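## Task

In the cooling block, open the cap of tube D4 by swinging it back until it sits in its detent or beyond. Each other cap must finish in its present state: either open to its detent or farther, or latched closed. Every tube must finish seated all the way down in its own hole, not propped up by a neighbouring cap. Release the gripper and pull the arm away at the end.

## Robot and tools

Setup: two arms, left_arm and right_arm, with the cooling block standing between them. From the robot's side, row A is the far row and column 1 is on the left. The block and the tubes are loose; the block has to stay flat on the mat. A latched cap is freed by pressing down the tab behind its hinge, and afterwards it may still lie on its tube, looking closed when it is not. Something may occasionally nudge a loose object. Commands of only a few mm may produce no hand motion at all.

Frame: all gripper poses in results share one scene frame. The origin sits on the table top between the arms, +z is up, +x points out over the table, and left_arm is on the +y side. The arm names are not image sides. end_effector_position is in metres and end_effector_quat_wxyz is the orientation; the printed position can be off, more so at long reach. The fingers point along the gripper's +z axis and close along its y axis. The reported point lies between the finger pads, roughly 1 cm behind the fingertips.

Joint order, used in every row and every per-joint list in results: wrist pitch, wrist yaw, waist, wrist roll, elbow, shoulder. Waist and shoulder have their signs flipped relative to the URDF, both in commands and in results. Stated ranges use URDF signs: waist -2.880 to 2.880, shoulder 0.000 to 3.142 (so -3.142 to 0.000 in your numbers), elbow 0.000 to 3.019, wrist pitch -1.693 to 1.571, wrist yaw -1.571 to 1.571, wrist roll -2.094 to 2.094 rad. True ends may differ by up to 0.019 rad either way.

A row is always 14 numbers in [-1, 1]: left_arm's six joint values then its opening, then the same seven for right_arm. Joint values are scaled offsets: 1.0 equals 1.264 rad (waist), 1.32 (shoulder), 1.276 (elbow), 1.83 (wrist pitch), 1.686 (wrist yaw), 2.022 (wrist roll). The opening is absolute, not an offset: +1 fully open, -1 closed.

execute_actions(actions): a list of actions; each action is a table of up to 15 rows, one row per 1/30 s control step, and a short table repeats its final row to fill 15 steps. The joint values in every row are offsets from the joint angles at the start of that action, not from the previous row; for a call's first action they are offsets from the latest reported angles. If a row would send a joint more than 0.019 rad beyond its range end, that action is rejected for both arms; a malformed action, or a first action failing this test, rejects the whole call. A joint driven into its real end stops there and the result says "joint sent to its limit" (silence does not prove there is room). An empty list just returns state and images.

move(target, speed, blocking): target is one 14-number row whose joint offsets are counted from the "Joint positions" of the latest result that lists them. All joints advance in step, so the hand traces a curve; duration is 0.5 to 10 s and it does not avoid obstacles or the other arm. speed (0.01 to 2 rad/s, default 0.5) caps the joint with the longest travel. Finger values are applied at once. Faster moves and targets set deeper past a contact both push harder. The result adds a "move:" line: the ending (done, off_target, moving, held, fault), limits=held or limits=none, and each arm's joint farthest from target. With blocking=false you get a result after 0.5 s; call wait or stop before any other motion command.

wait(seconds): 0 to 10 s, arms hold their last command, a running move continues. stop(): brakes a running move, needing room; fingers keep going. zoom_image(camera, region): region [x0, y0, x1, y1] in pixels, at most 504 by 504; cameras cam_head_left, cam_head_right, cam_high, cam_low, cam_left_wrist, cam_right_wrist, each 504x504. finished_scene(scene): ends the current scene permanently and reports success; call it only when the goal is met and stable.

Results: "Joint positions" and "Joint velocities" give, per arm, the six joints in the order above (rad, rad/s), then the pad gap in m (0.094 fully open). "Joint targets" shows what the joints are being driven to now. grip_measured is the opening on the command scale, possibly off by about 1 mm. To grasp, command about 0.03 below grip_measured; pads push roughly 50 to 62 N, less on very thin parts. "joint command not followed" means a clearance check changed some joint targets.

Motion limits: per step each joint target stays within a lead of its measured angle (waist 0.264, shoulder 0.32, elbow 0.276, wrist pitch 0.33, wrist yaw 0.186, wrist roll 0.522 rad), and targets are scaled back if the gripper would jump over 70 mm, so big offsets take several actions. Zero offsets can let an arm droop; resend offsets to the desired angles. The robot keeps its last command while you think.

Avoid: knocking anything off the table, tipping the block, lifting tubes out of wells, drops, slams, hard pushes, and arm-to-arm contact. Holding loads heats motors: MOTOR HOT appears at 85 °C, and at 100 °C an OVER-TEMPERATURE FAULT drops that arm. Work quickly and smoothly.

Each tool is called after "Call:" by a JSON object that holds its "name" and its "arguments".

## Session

Call:
{"name": "execute_actions", "arguments": {"actions": []}}

Scene clock: 0.00 s.
left_arm: end_effector_position=(+0.6033, +0.5953, +0.2027) grip_measured=+1.000 end_effector_quat_wxyz=(+0.009, -0.426, +0.901, +0.085) | right_arm: end_effector_position=(+0.2162, -0.7736, +0.3001) grip_measured=+1.000 end_effector_quat_wxyz=(+0.095, -0.384, +0.753, -0.526)
Joint names: [wrist pitch, wrist yaw, waist, wrist roll, elbow, shoulder]
Joint positions: left_arm=[-1.551 -0.172 -0.445 -0.49   1.975 -1.985  0.094] | right_arm=[-0.184 -0.321  1.152 -2.021  1.07  -1.355  0.094]
Joint velocities: left_arm=[ 0.032 -0.051  0.005 -0.037 -0.012 -0.005  0.   ] | right_arm=[-0.017 -0.007  0.005 -0.037  0.012 -0.005  0.   ]
Joint targets: left_arm=[-1.550 -0.172 -0.445 -0.490 2.006 -1.974] | right_arm=[-0.179 -0.321 1.152 -2.021 1.098 -1.355]

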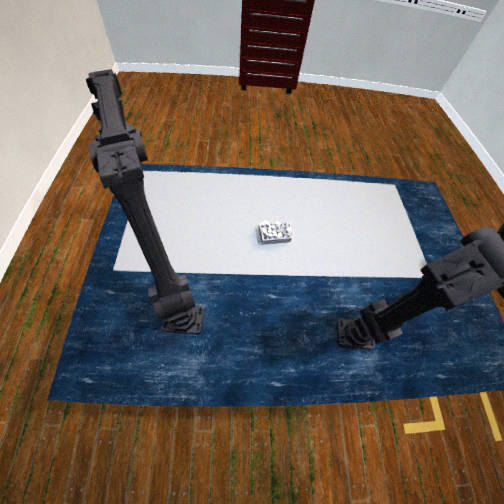

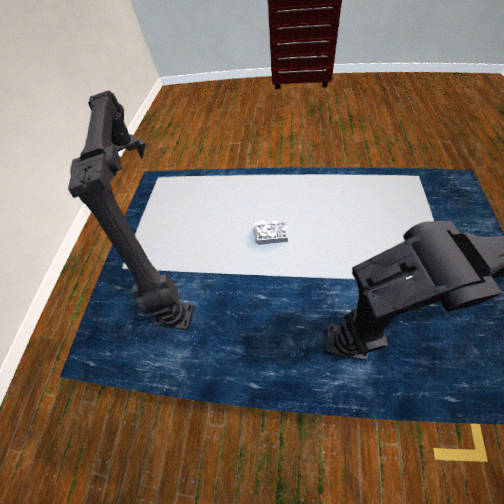

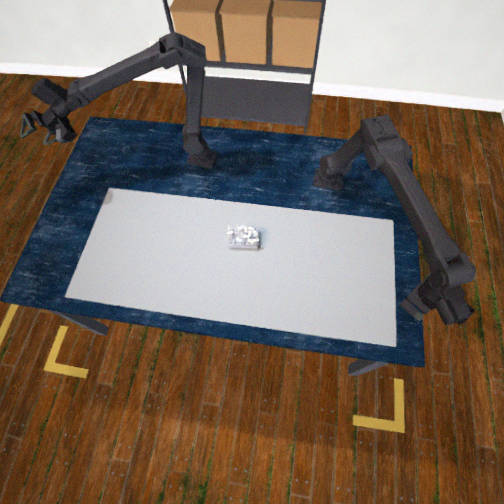

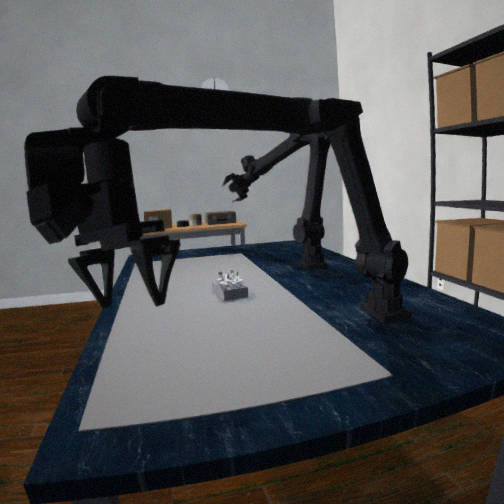

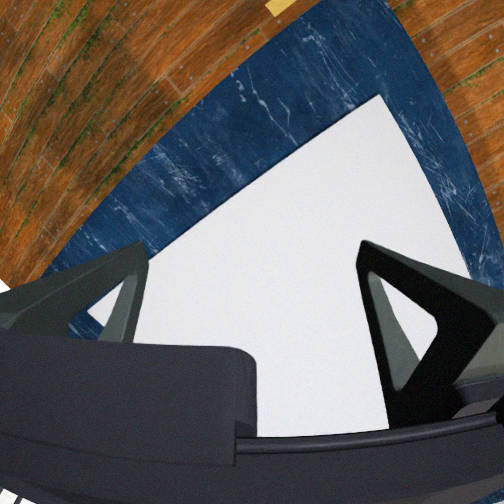

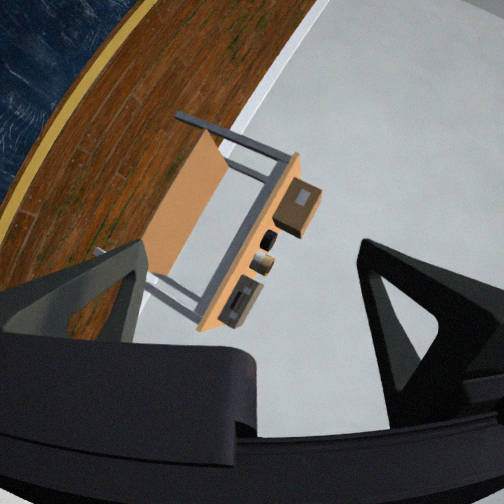

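Call:
{"name": "move", "arguments": {"target": [0,0,0,0,0,0,1, -0.42,0.19,-0.9,0.995,-0.13,0.08,-1], "speed": 1.0}}

Call:
{"name": "move", "arguments": {"target": [0,0,0,0,0,0,1, 0,0,-0.53,0,0.02,-0.04,-1], "speed": 0.6}}

Scene clock: 12.73 s.
left_arm: end_effector_position=(+0.6019, +0.5947, +0.2003) grip_measured=+1.000 end_effector_quat_wxyz=(+0.006, -0.426, +0.901, +0.086) | right_arm: end_effector_position=(+0.3911, -0.2841, +0.1449) grip_measured=-0.987 end_effector_quat_wxyz=(+0.141, +0.058, +0.988, -0.009)
Joint names: [wrist pitch, wrist yaw, waist, wrist roll, elbow, shoulder]
Joint positions: left_arm=[-1.551 -0.172 -0.445 -0.49   1.969 -1.985  0.094] | right_arm=[-0.937 -0.005  0.014 -0.021  0.914 -1.264  0.001]
Joint velocities: left_arm=[ 0.012  0.081  0.005  0.007 -0.007 -0.005  0.   ] | right_arm=[-0.002 -0.125  0.005  0.022  0.002  0.005 -0.   ]
Joint targets: left_arm=[-1.551 -0.172 -0.445 -0.490 1.975 -1.985] | right_arm=[-0.952 -0.001 0.014 -0.010 0.904 -1.250]
move: done; limits=none; left_arm: farthest joint: the elbow, 0.006 radians from its target (0.000 radians at the start); right_arm: farthest joint: the wrist pitch, 0.016 radians from its target (0.769 radians at the start)

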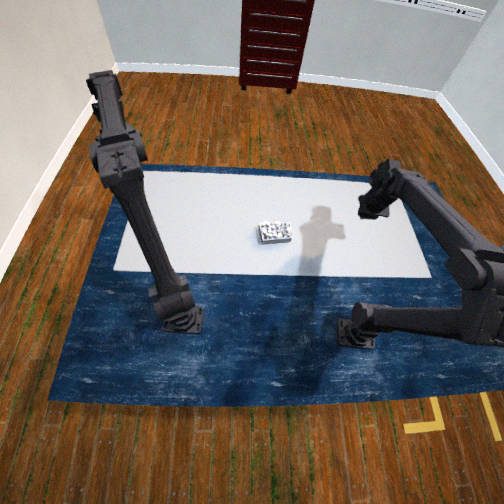

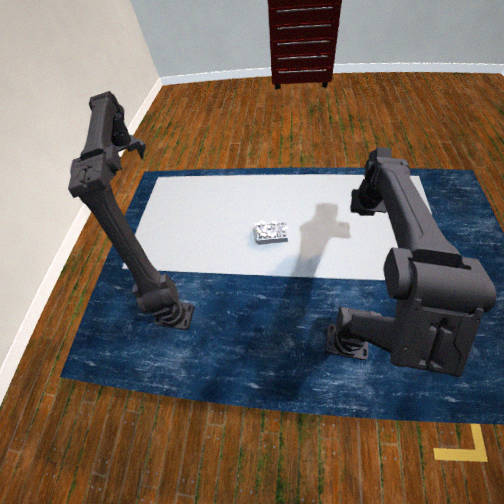

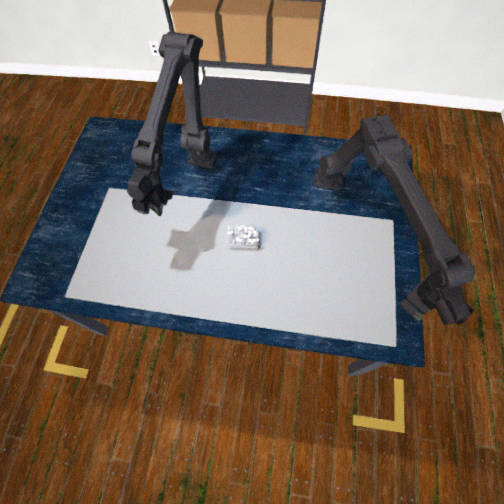

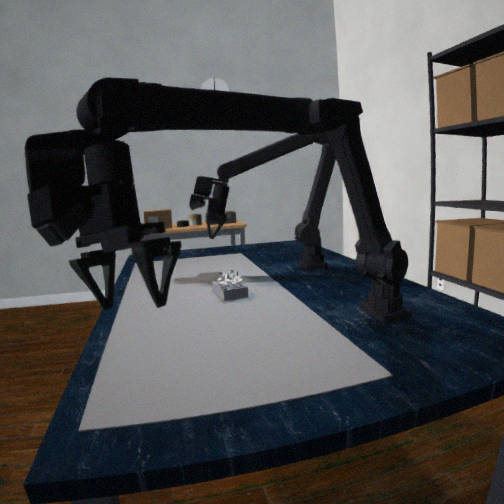

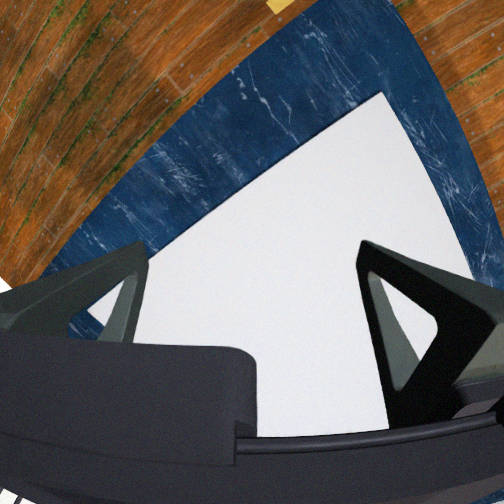

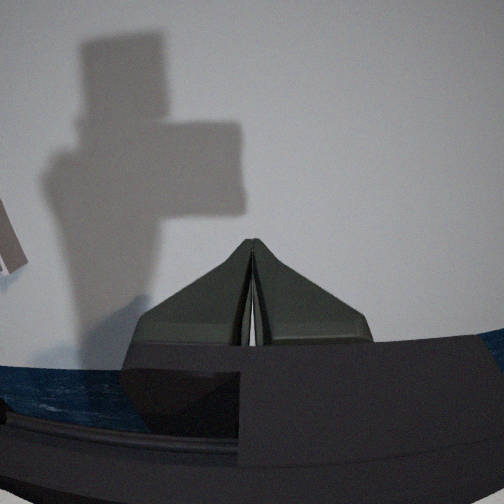

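Scene clock: 14.30 s.
left_arm: end_effector_position=(+0.6005, +0.5942, +0.1981) grip_measured=+1.000 end_effector_quat_wxyz=(+0.003, -0.426, +0.901, +0.086) | right_arm: end_effector_position=(+0.3391, -0.0247, +0.1295) grip_measured=-0.987 end_effector_quat_wxyz=(+0.116, -0.273, +0.954, +0.033)
Joint names: [wrist pitch, wrist yaw, waist, wrist roll, elbow, shoulder]
Joint positions: left_arm=[-1.551 -0.172 -0.445 -0.49   1.963 -1.985  0.094] | right_arm=[-0.937 -0.005 -0.661 -0.021  0.914 -1.305  0.001]
Joint velocities: left_arm=[-0.007  0.007 -0.015 -0.007  0.002 -0.005  0.   ] | right_arm=[ 0.002  0.095  0.015  0.081  0.002  0.005 -0.001]
Joint targets: left_arm=[-1.551 -0.172 -0.445 -0.490 1.969 -1.985] | right_arm=[-0.937 -0.005 -0.656 -0.021 0.939 -1.317]
move: off_target (right_arm); limits=none; left_arm: farthest joint: the elbow, 0.006 radians from its target (0.000 radians at the start); right_arm: farthest joint: the elbow, 0.026 radians from its target (0.026 radians at the start)

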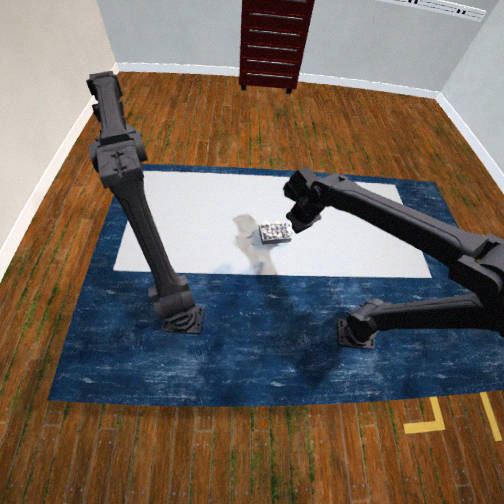

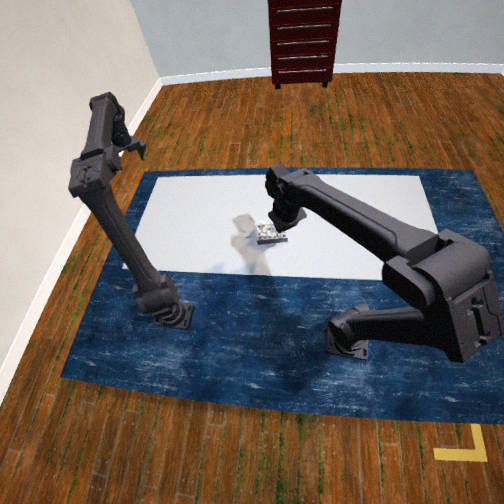

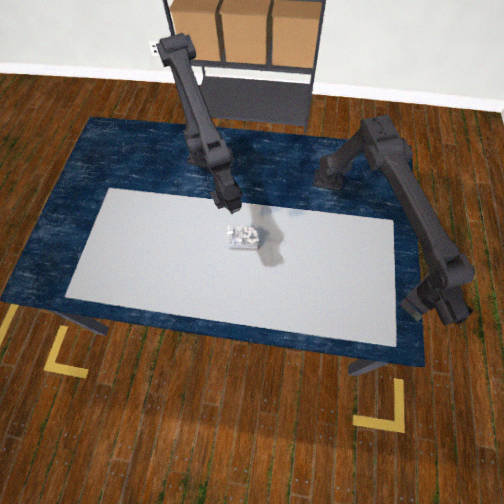

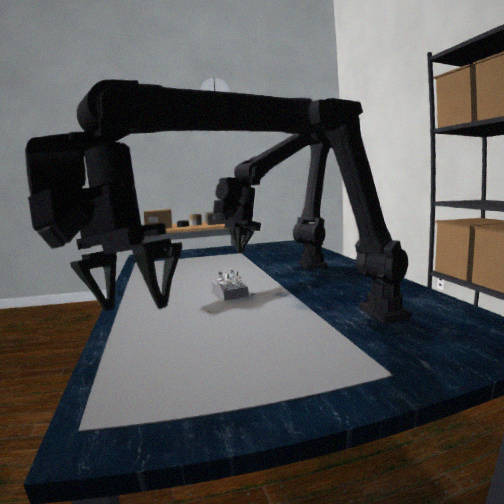

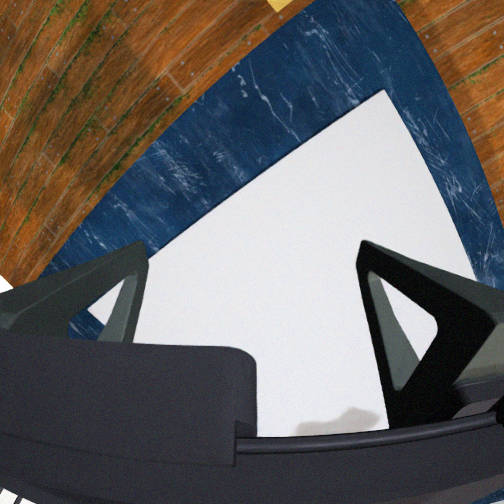

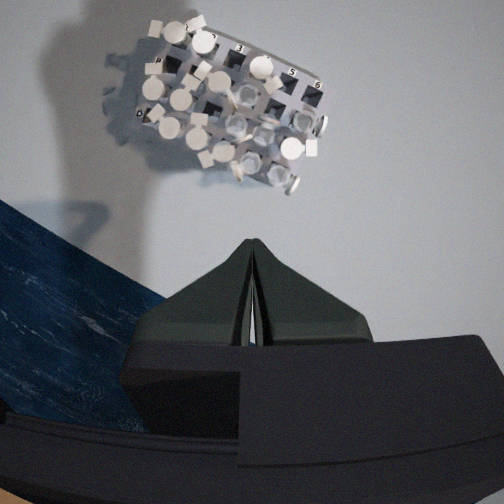

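Call:
{"name": "zoom_image", "arguments": {"camera": "cam_right_wrist", "region": [130,20,340,210]}}

Region (130, 20, 340, 210) of cam_right_wrist's 504x504 image, scaled by 2.400, with more detail than that image has; it fills the top 456 rows of this view, and the rest is white.

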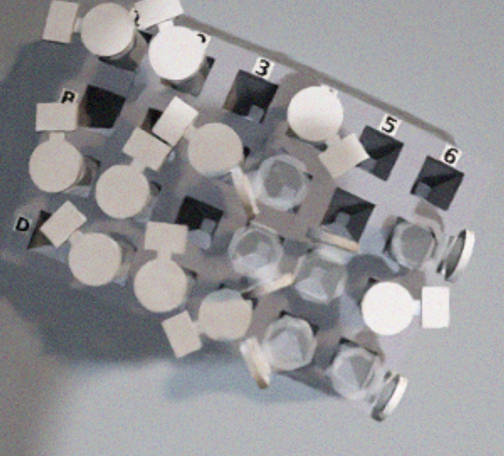

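Call:
{"name": "move", "arguments": {"target": [0,0,0,0,0,0,1, 0,0,-0.075,0,0.02,-0.07,-1], "speed": 0.2}}

Call:
{"name": "zoom_image", "arguments": {"camera": "cam_right_wrist", "region": [150,130,350,300]}}

Scene clock: 41.47 s.
left_arm: end_effector_position=(+0.5991, +0.5936, +0.1958) grip_measured=+1.000 end_effector_quat_wxyz=(+0.000, -0.425, +0.901, +0.086) | right_arm: end_effector_position=(+0.3183, +0.0043, +0.0968) grip_measured=-0.987 end_effector_quat_wxyz=(+0.074, -0.317, +0.945, +0.025)
Joint names: [wrist pitch, wrist yaw, waist, wrist roll, elbow, shoulder]
Joint positions: left_arm=[-1.551 -0.172 -0.445 -0.49   1.957 -1.985  0.094] | right_arm=[-0.937 -0.005 -0.75  -0.021  0.914 -1.391  0.001]
Joint velocities: left_arm=[-0.012 -0.066  0.005  0.022 -0.007 -0.005  0.   ] | right_arm=[-0.002 -0.022  0.005  0.051  0.007 -0.005 -0.   ]
Joint targets: left_arm=[-1.551 -0.172 -0.445 -0.490 1.963 -1.985] | right_arm=[-0.937 -0.005 -0.756 -0.021 0.939 -1.397]
move: off_target (right_arm); limits=none; left_arm: farthest joint: the elbow, 0.006 radians from its target (0.000 radians at the start); right_arm: farthest joint: the elbow, 0.026 radians from its target (0.026 radians at the start)

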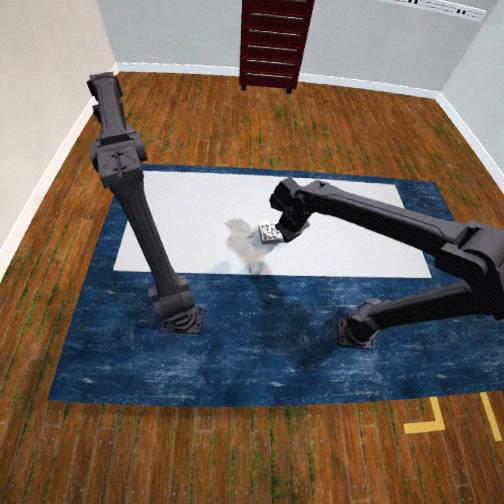

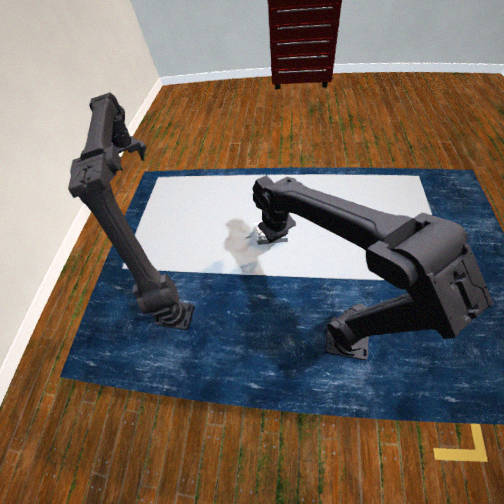

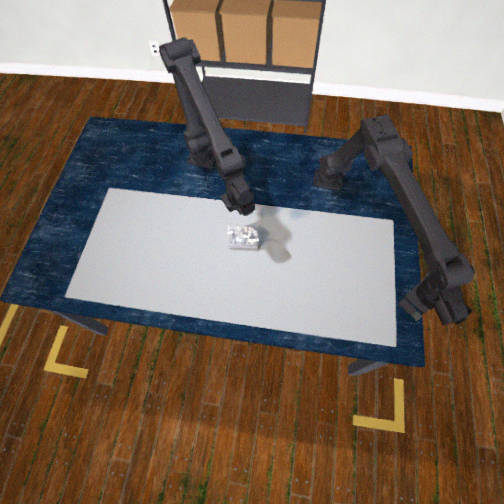

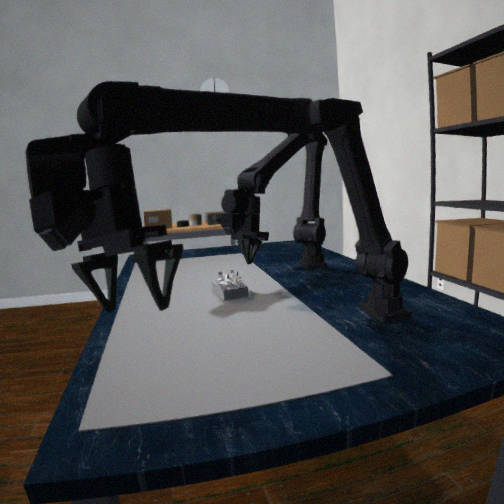

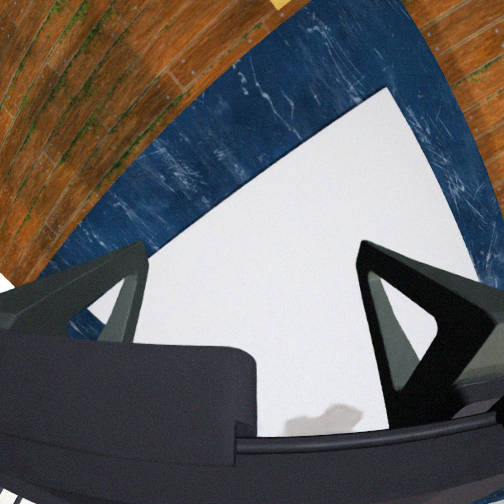

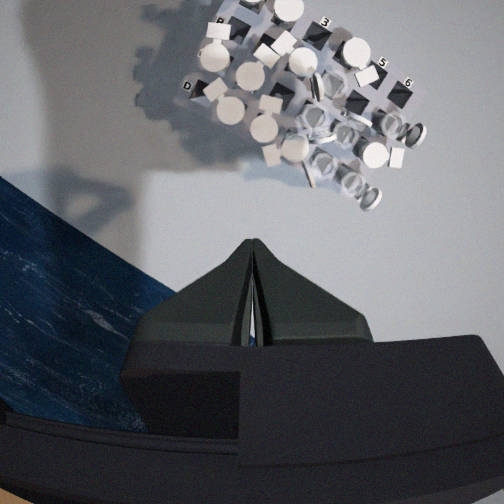

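Region (150, 130, 350, 300) of cam_right_wrist's 504x504 image, scaled by 2.520, with more detail than that image has; it fills the top 428 rows of this view, and the rest is white.

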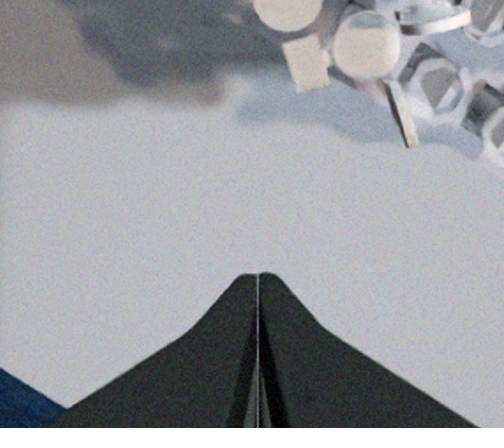

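Call:
{"name": "move", "arguments": {"target": [0,0,0,0,0,0,1, 0.045,0,0.03,0,0.045,-0.03,-1], "speed": 0.15}}

Call:
{"name": "zoom_image", "arguments": {"camera": "cam_right_wrist", "region": [150,130,350,300]}}

Scene clock: 52.63 s.
left_arm: end_effector_position=(+0.5978, +0.5930, +0.1936) grip_measured=+1.000 end_effector_quat_wxyz=(-0.003, -0.425, +0.901, +0.086) | right_arm: end_effector_position=(+0.3367, +0.0030, +0.0886) grip_measured=-0.987 end_effector_quat_wxyz=(+0.091, -0.303, +0.948, +0.029)
Joint names: [wrist pitch, wrist yaw, waist, wrist roll, elbow, shoulder]
Joint positions: left_arm=[-1.551 -0.172 -0.445 -0.49   1.951 -1.985  0.094] | right_arm=[-0.873 -0.005 -0.722 -0.021  0.914 -1.42   0.001]
Joint velocities: left_arm=[ 0.002  0.037  0.024  0.037 -0.002  0.005  0.   ] | right_arm=[ 0.002 -0.037  0.005 -0.037 -0.012  0.015  0.   ]
Joint targets: left_arm=[-1.551 -0.172 -0.445 -0.490 1.957 -1.985] | right_arm=[-0.855 -0.005 -0.712 -0.021 0.971 -1.431]
move: off_target (right_arm); limits=none; left_arm: farthest joint: the elbow, 0.006 radians from its target (0.000 radians at the start); right_arm: farthest joint: the elbow, 0.058 radians from its target (0.058 radians at the start)

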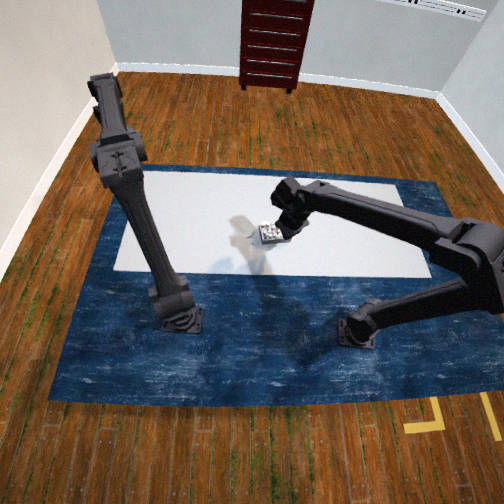

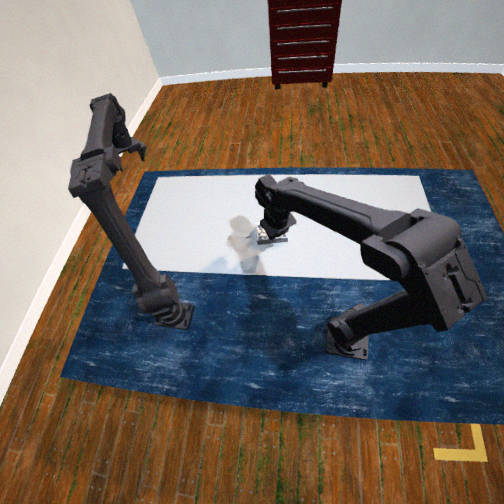

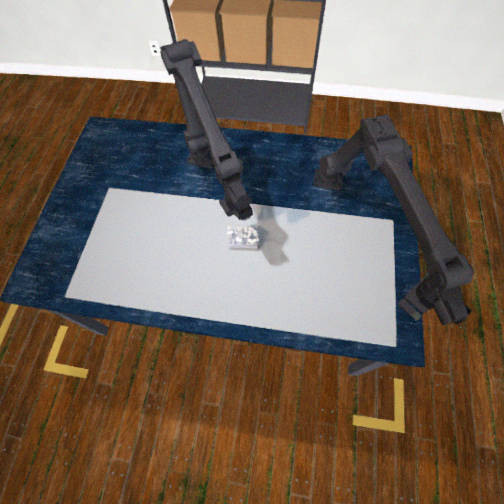

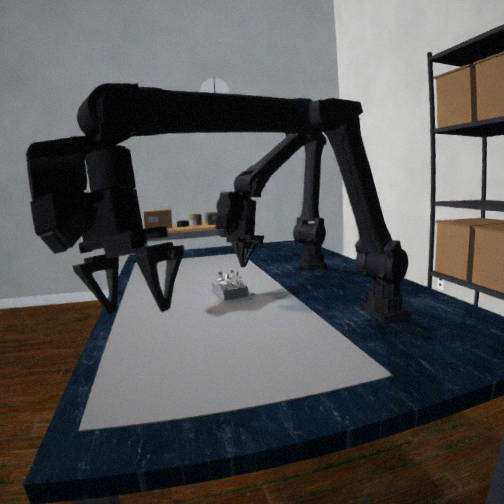

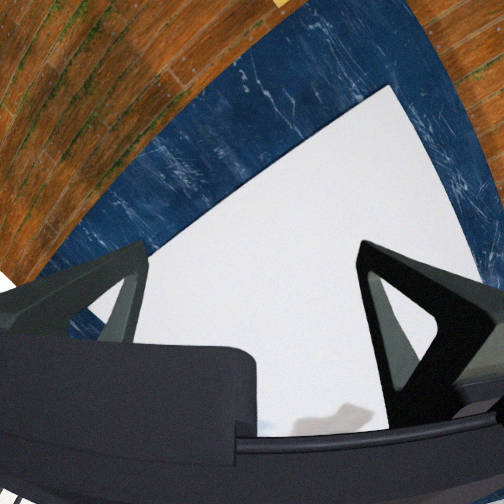

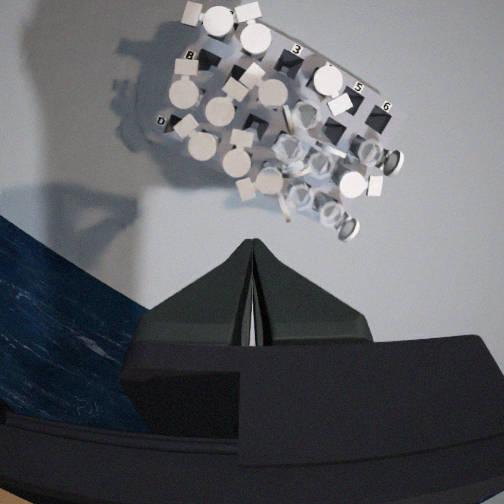

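Region (150, 130, 350, 300) of cam_right_wrist's 504x504 image, scaled by 2.520, with more detail than that image has; it fills the top 428 rows of this view, and the rest is white.

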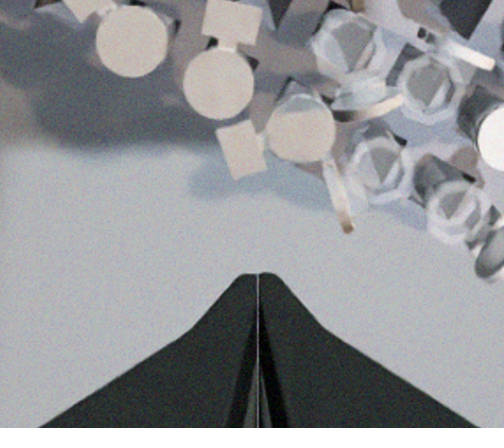

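Call:
{"name": "move", "arguments": {"target": [0,0,0,0,0,0,1, 0,0,-0.008,0,0.085,0,-1], "speed": 0.15}}

Call:
{"name": "zoom_image", "arguments": {"camera": "cam_right_wrist", "region": [150,130,350,300]}}

Scene clock: 66.13 s.
left_arm: end_effector_position=(+0.5964, +0.5925, +0.1915) grip_measured=+1.000 end_effector_quat_wxyz=(-0.006, -0.425, +0.901, +0.086) | right_arm: end_effector_position=(+0.3560, +0.0161, +0.1106) grip_measured=-0.987 end_effector_quat_wxyz=(+0.118, -0.302, +0.945, +0.037)
Joint names: [wrist pitch, wrist yaw, waist, wrist roll, elbow, shoulder]
Joint positions: left_arm=[-1.551 -0.172 -0.445 -0.49   1.946 -1.985  0.094] | right_arm=[-0.873 -0.005 -0.722 -0.021  0.97  -1.42   0.001]
Joint velocities: left_arm=[ 0.002  0.007  0.005 -0.125 -0.007  0.015  0.   ] | right_arm=[-0.017 -0.007  0.005 -0.007 -0.007  0.005  0.   ]
Joint targets: left_arm=[-1.551 -0.172 -0.445 -0.490 1.952 -1.985] | right_arm=[-0.873 -0.005 -0.732 -0.021 1.022 -1.420]
move: off_target (right_arm); limits=none; left_arm: farthest joint: the elbow, 0.005 radians from its target (0.000 radians at the start); right_arm: farthest joint: the elbow, 0.053 radians from its target (0.109 radians at the start)

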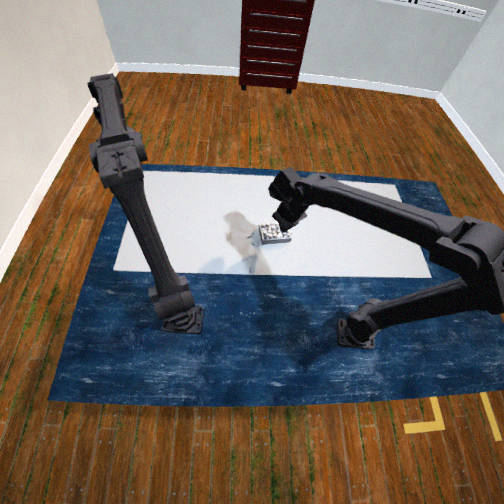

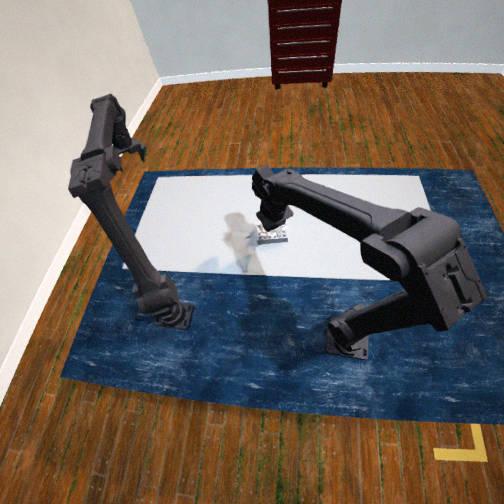

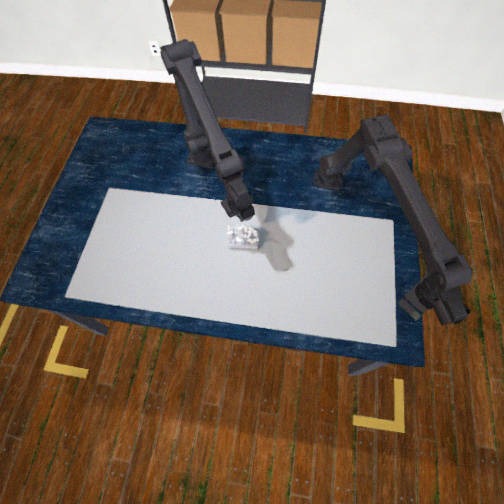

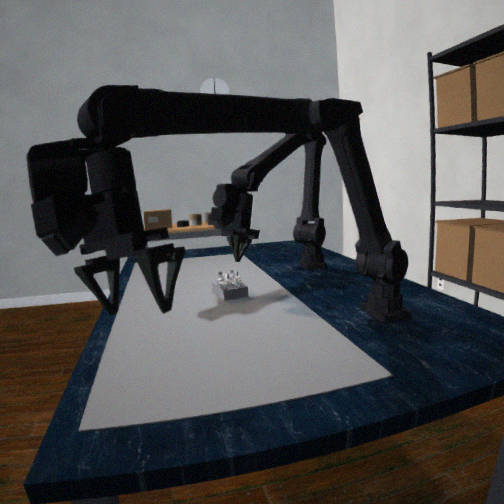

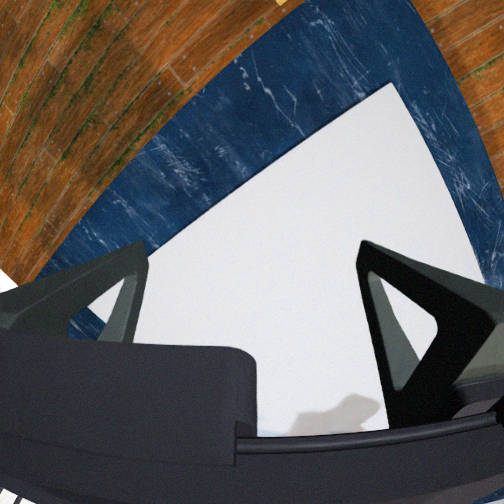

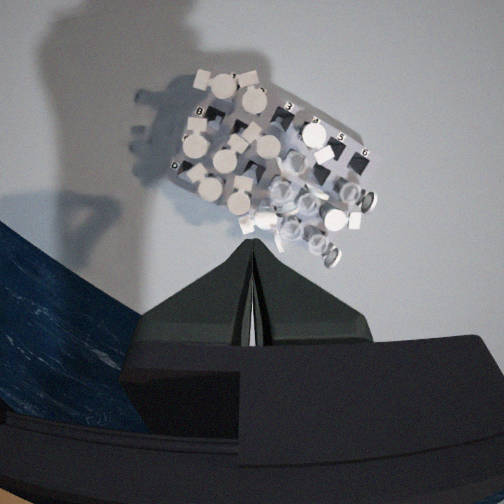

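Region (150, 130, 350, 300) of cam_right_wrist's 504x504 image, scaled by 2.520, with more detail than that image has; it fills the top 428 rows of this view, and the rest is white.

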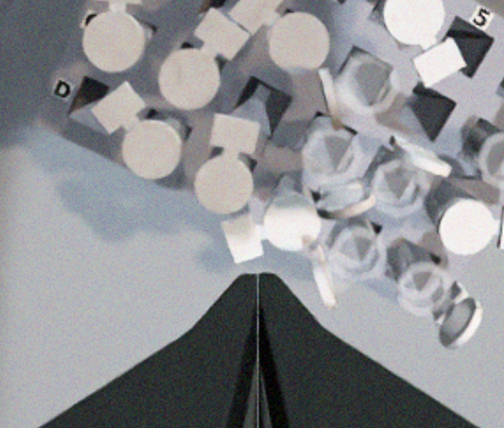

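Call:
{"name": "move", "arguments": {"target": [0,0,0,0,0,0,1, 0,0,-0.02,0,0.04,-0.07,-1], "speed": 0.1}}

Call:
{"name": "zoom_image", "arguments": {"camera": "cam_right_wrist", "region": [150,130,350,300]}}

Scene clock: 76.77 s.
left_arm: end_effector_position=(+0.5949, +0.5919, +0.1892) grip_measured=+1.000 end_effector_quat_wxyz=(-0.009, -0.425, +0.901, +0.086) | right_arm: end_effector_position=(+0.3499, +0.0196, +0.0771) grip_measured=-0.987 end_effector_quat_wxyz=(+0.079, -0.310, +0.947, +0.026)
Joint names: [wrist pitch, wrist yaw, waist, wrist roll, elbow, shoulder]
Joint positions: left_arm=[-1.551 -0.172 -0.445 -0.49   1.94  -1.985  0.094] | right_arm=[-0.873 -0.005 -0.736 -0.021  0.97  -1.501  0.001]
Joint velocities: left_arm=[-0.012  0.037 -0.005  0.007  0.012 -0.005  0.   ] | right_arm=[-0.017 -0.022  0.015 -0.022 -0.007 -0.005 -0.001]
Joint targets: left_arm=[-1.551 -0.172 -0.445 -0.490 1.945 -1.985] | right_arm=[-0.873 -0.005 -0.747 -0.021 1.021 -1.512]
move: off_target (right_arm); limits=none; left_arm: farthest joint: the elbow, 0.006 radians from its target (0.000 radians at the start); right_arm: farthest joint: the elbow, 0.051 radians from its target (0.051 radians at the start)

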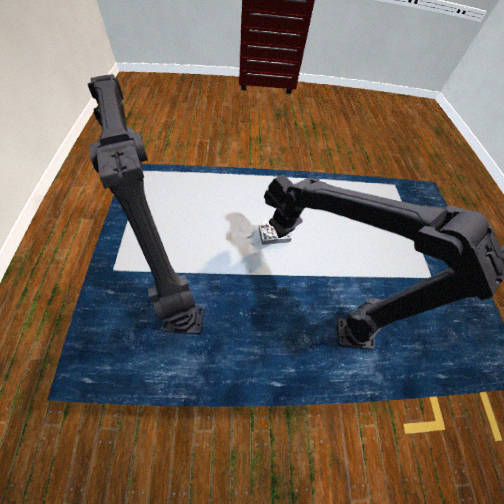

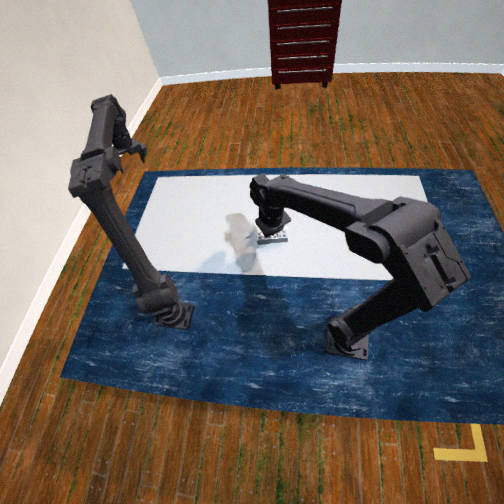

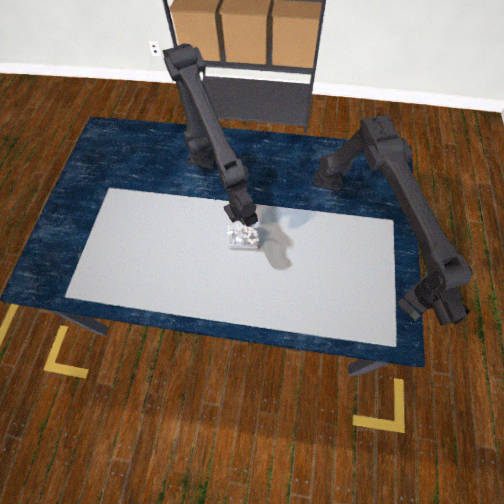

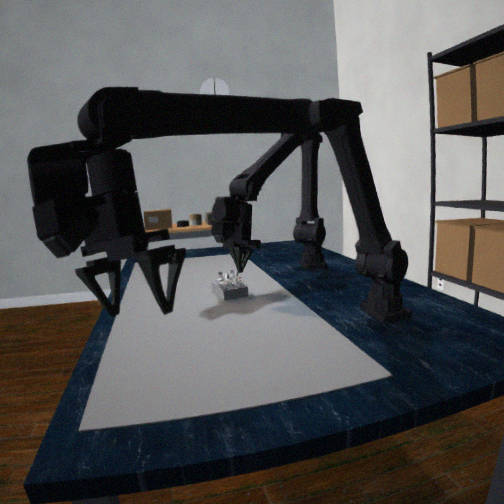

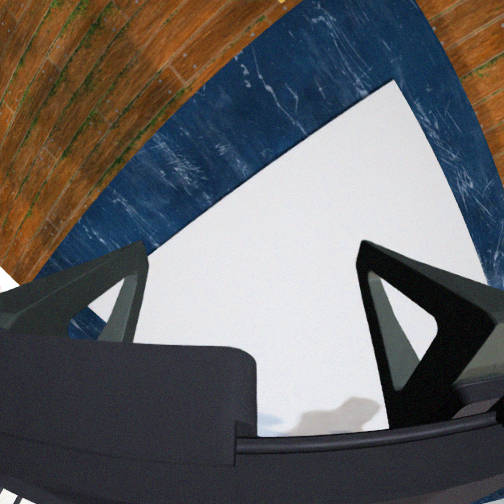

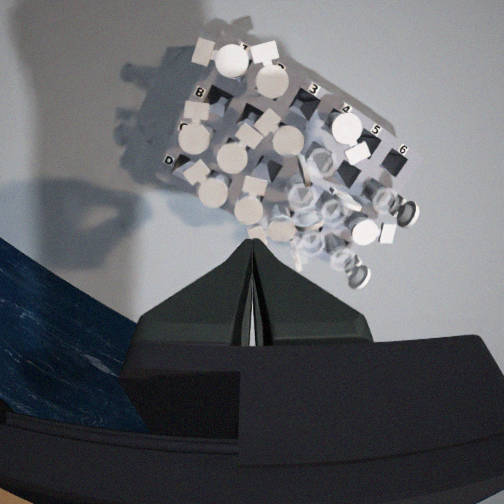

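Region (150, 130, 350, 300) of cam_right_wrist's 504x504 image, scaled by 2.520, with more detail than that image has; it fills the top 428 rows of this view, and the rest is white.

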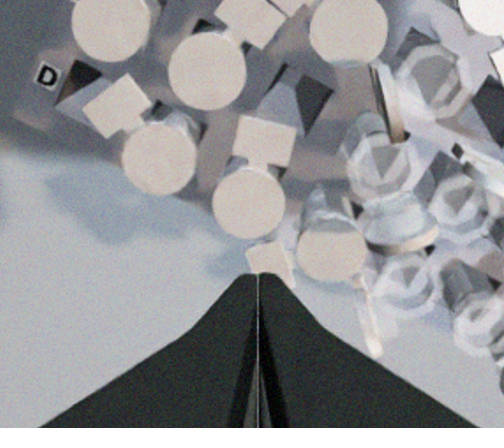

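Call:
{"name": "move", "arguments": {"target": [0,0,0,0,0,0,1, 0.016,0,0.014,0,0.04,-0.028,-1], "speed": 0.05}}

Call:
{"name": "zoom_image", "arguments": {"camera": "cam_right_wrist", "region": [150,130,350,300]}}

Scene clock: 91.43 s.
left_arm: end_effector_position=(+0.5936, +0.5913, +0.1871) grip_measured=+1.000 end_effector_quat_wxyz=(-0.012, -0.425, +0.901, +0.086) | right_arm: end_effector_position=(+0.3528, +0.0180, +0.0681) grip_measured=-0.987 end_effector_quat_wxyz=(+0.073, -0.307, +0.949, +0.025)
Joint names: [wrist pitch, wrist yaw, waist, wrist roll, elbow, shoulder]
Joint positions: left_arm=[-1.551 -0.172 -0.445 -0.49   1.934 -1.985  0.094] | right_arm=[-0.862 -0.005 -0.729 -0.021  0.97  -1.524  0.001]
Joint velocities: left_arm=[-0.002  0.022 -0.005  0.066  0.002  0.005  0.   ] | right_arm=[-0.007 -0.066 -0.005  0.051 -0.007  0.015 -0.001]
Joint targets: left_arm=[-1.551 -0.172 -0.445 -0.490 1.940 -1.985] | right_arm=[-0.844 -0.005 -0.718 -0.021 1.021 -1.538]
move: off_target (right_arm); limits=none; left_arm: farthest joint: the elbow, 0.006 radians from its target (0.000 radians at the start); right_arm: farthest joint: the elbow, 0.051 radians from its target (0.051 radians at the start)

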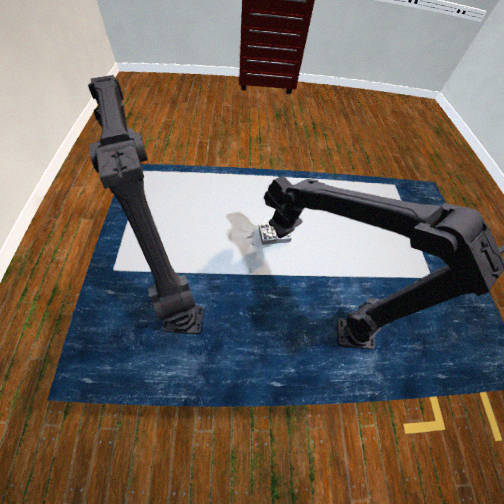

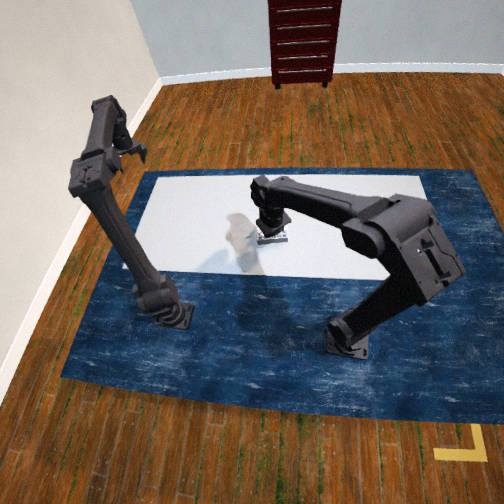

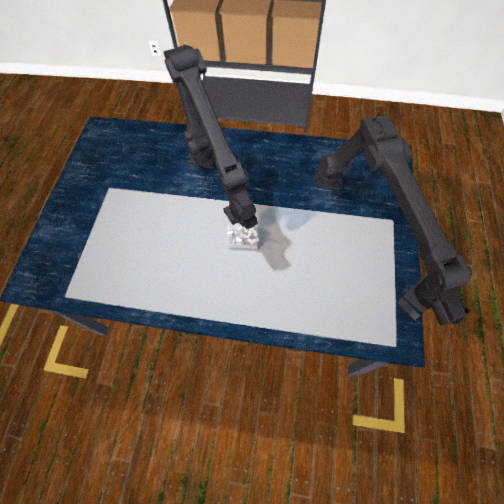

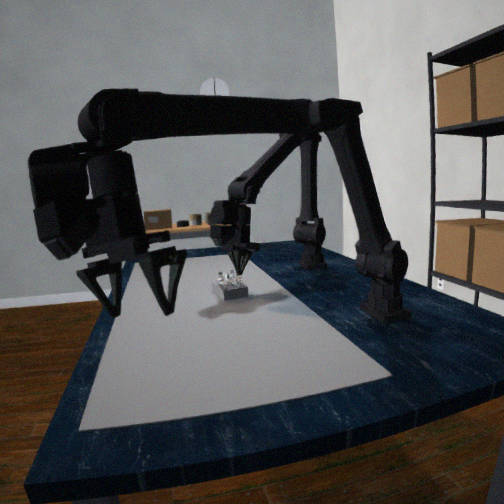

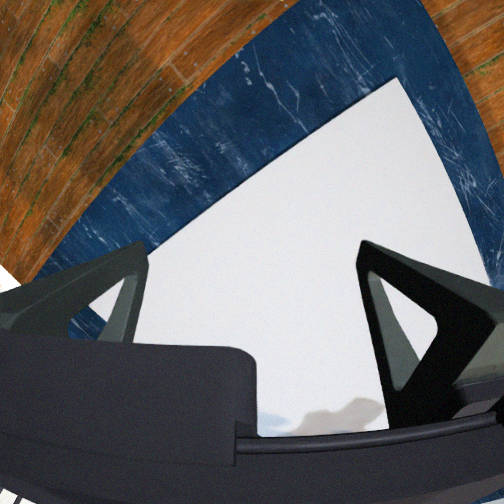

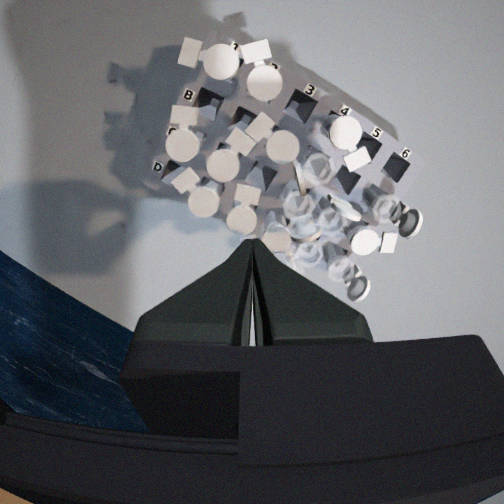

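Region (150, 130, 350, 300) of cam_right_wrist's 504x504 image, scaled by 2.520, with more detail than that image has; it fills the top 428 rows of this view, and the rest is white.

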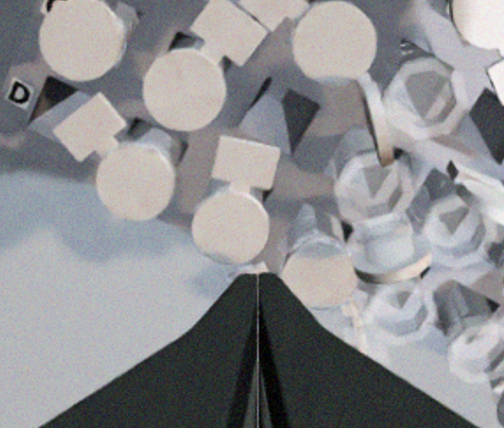

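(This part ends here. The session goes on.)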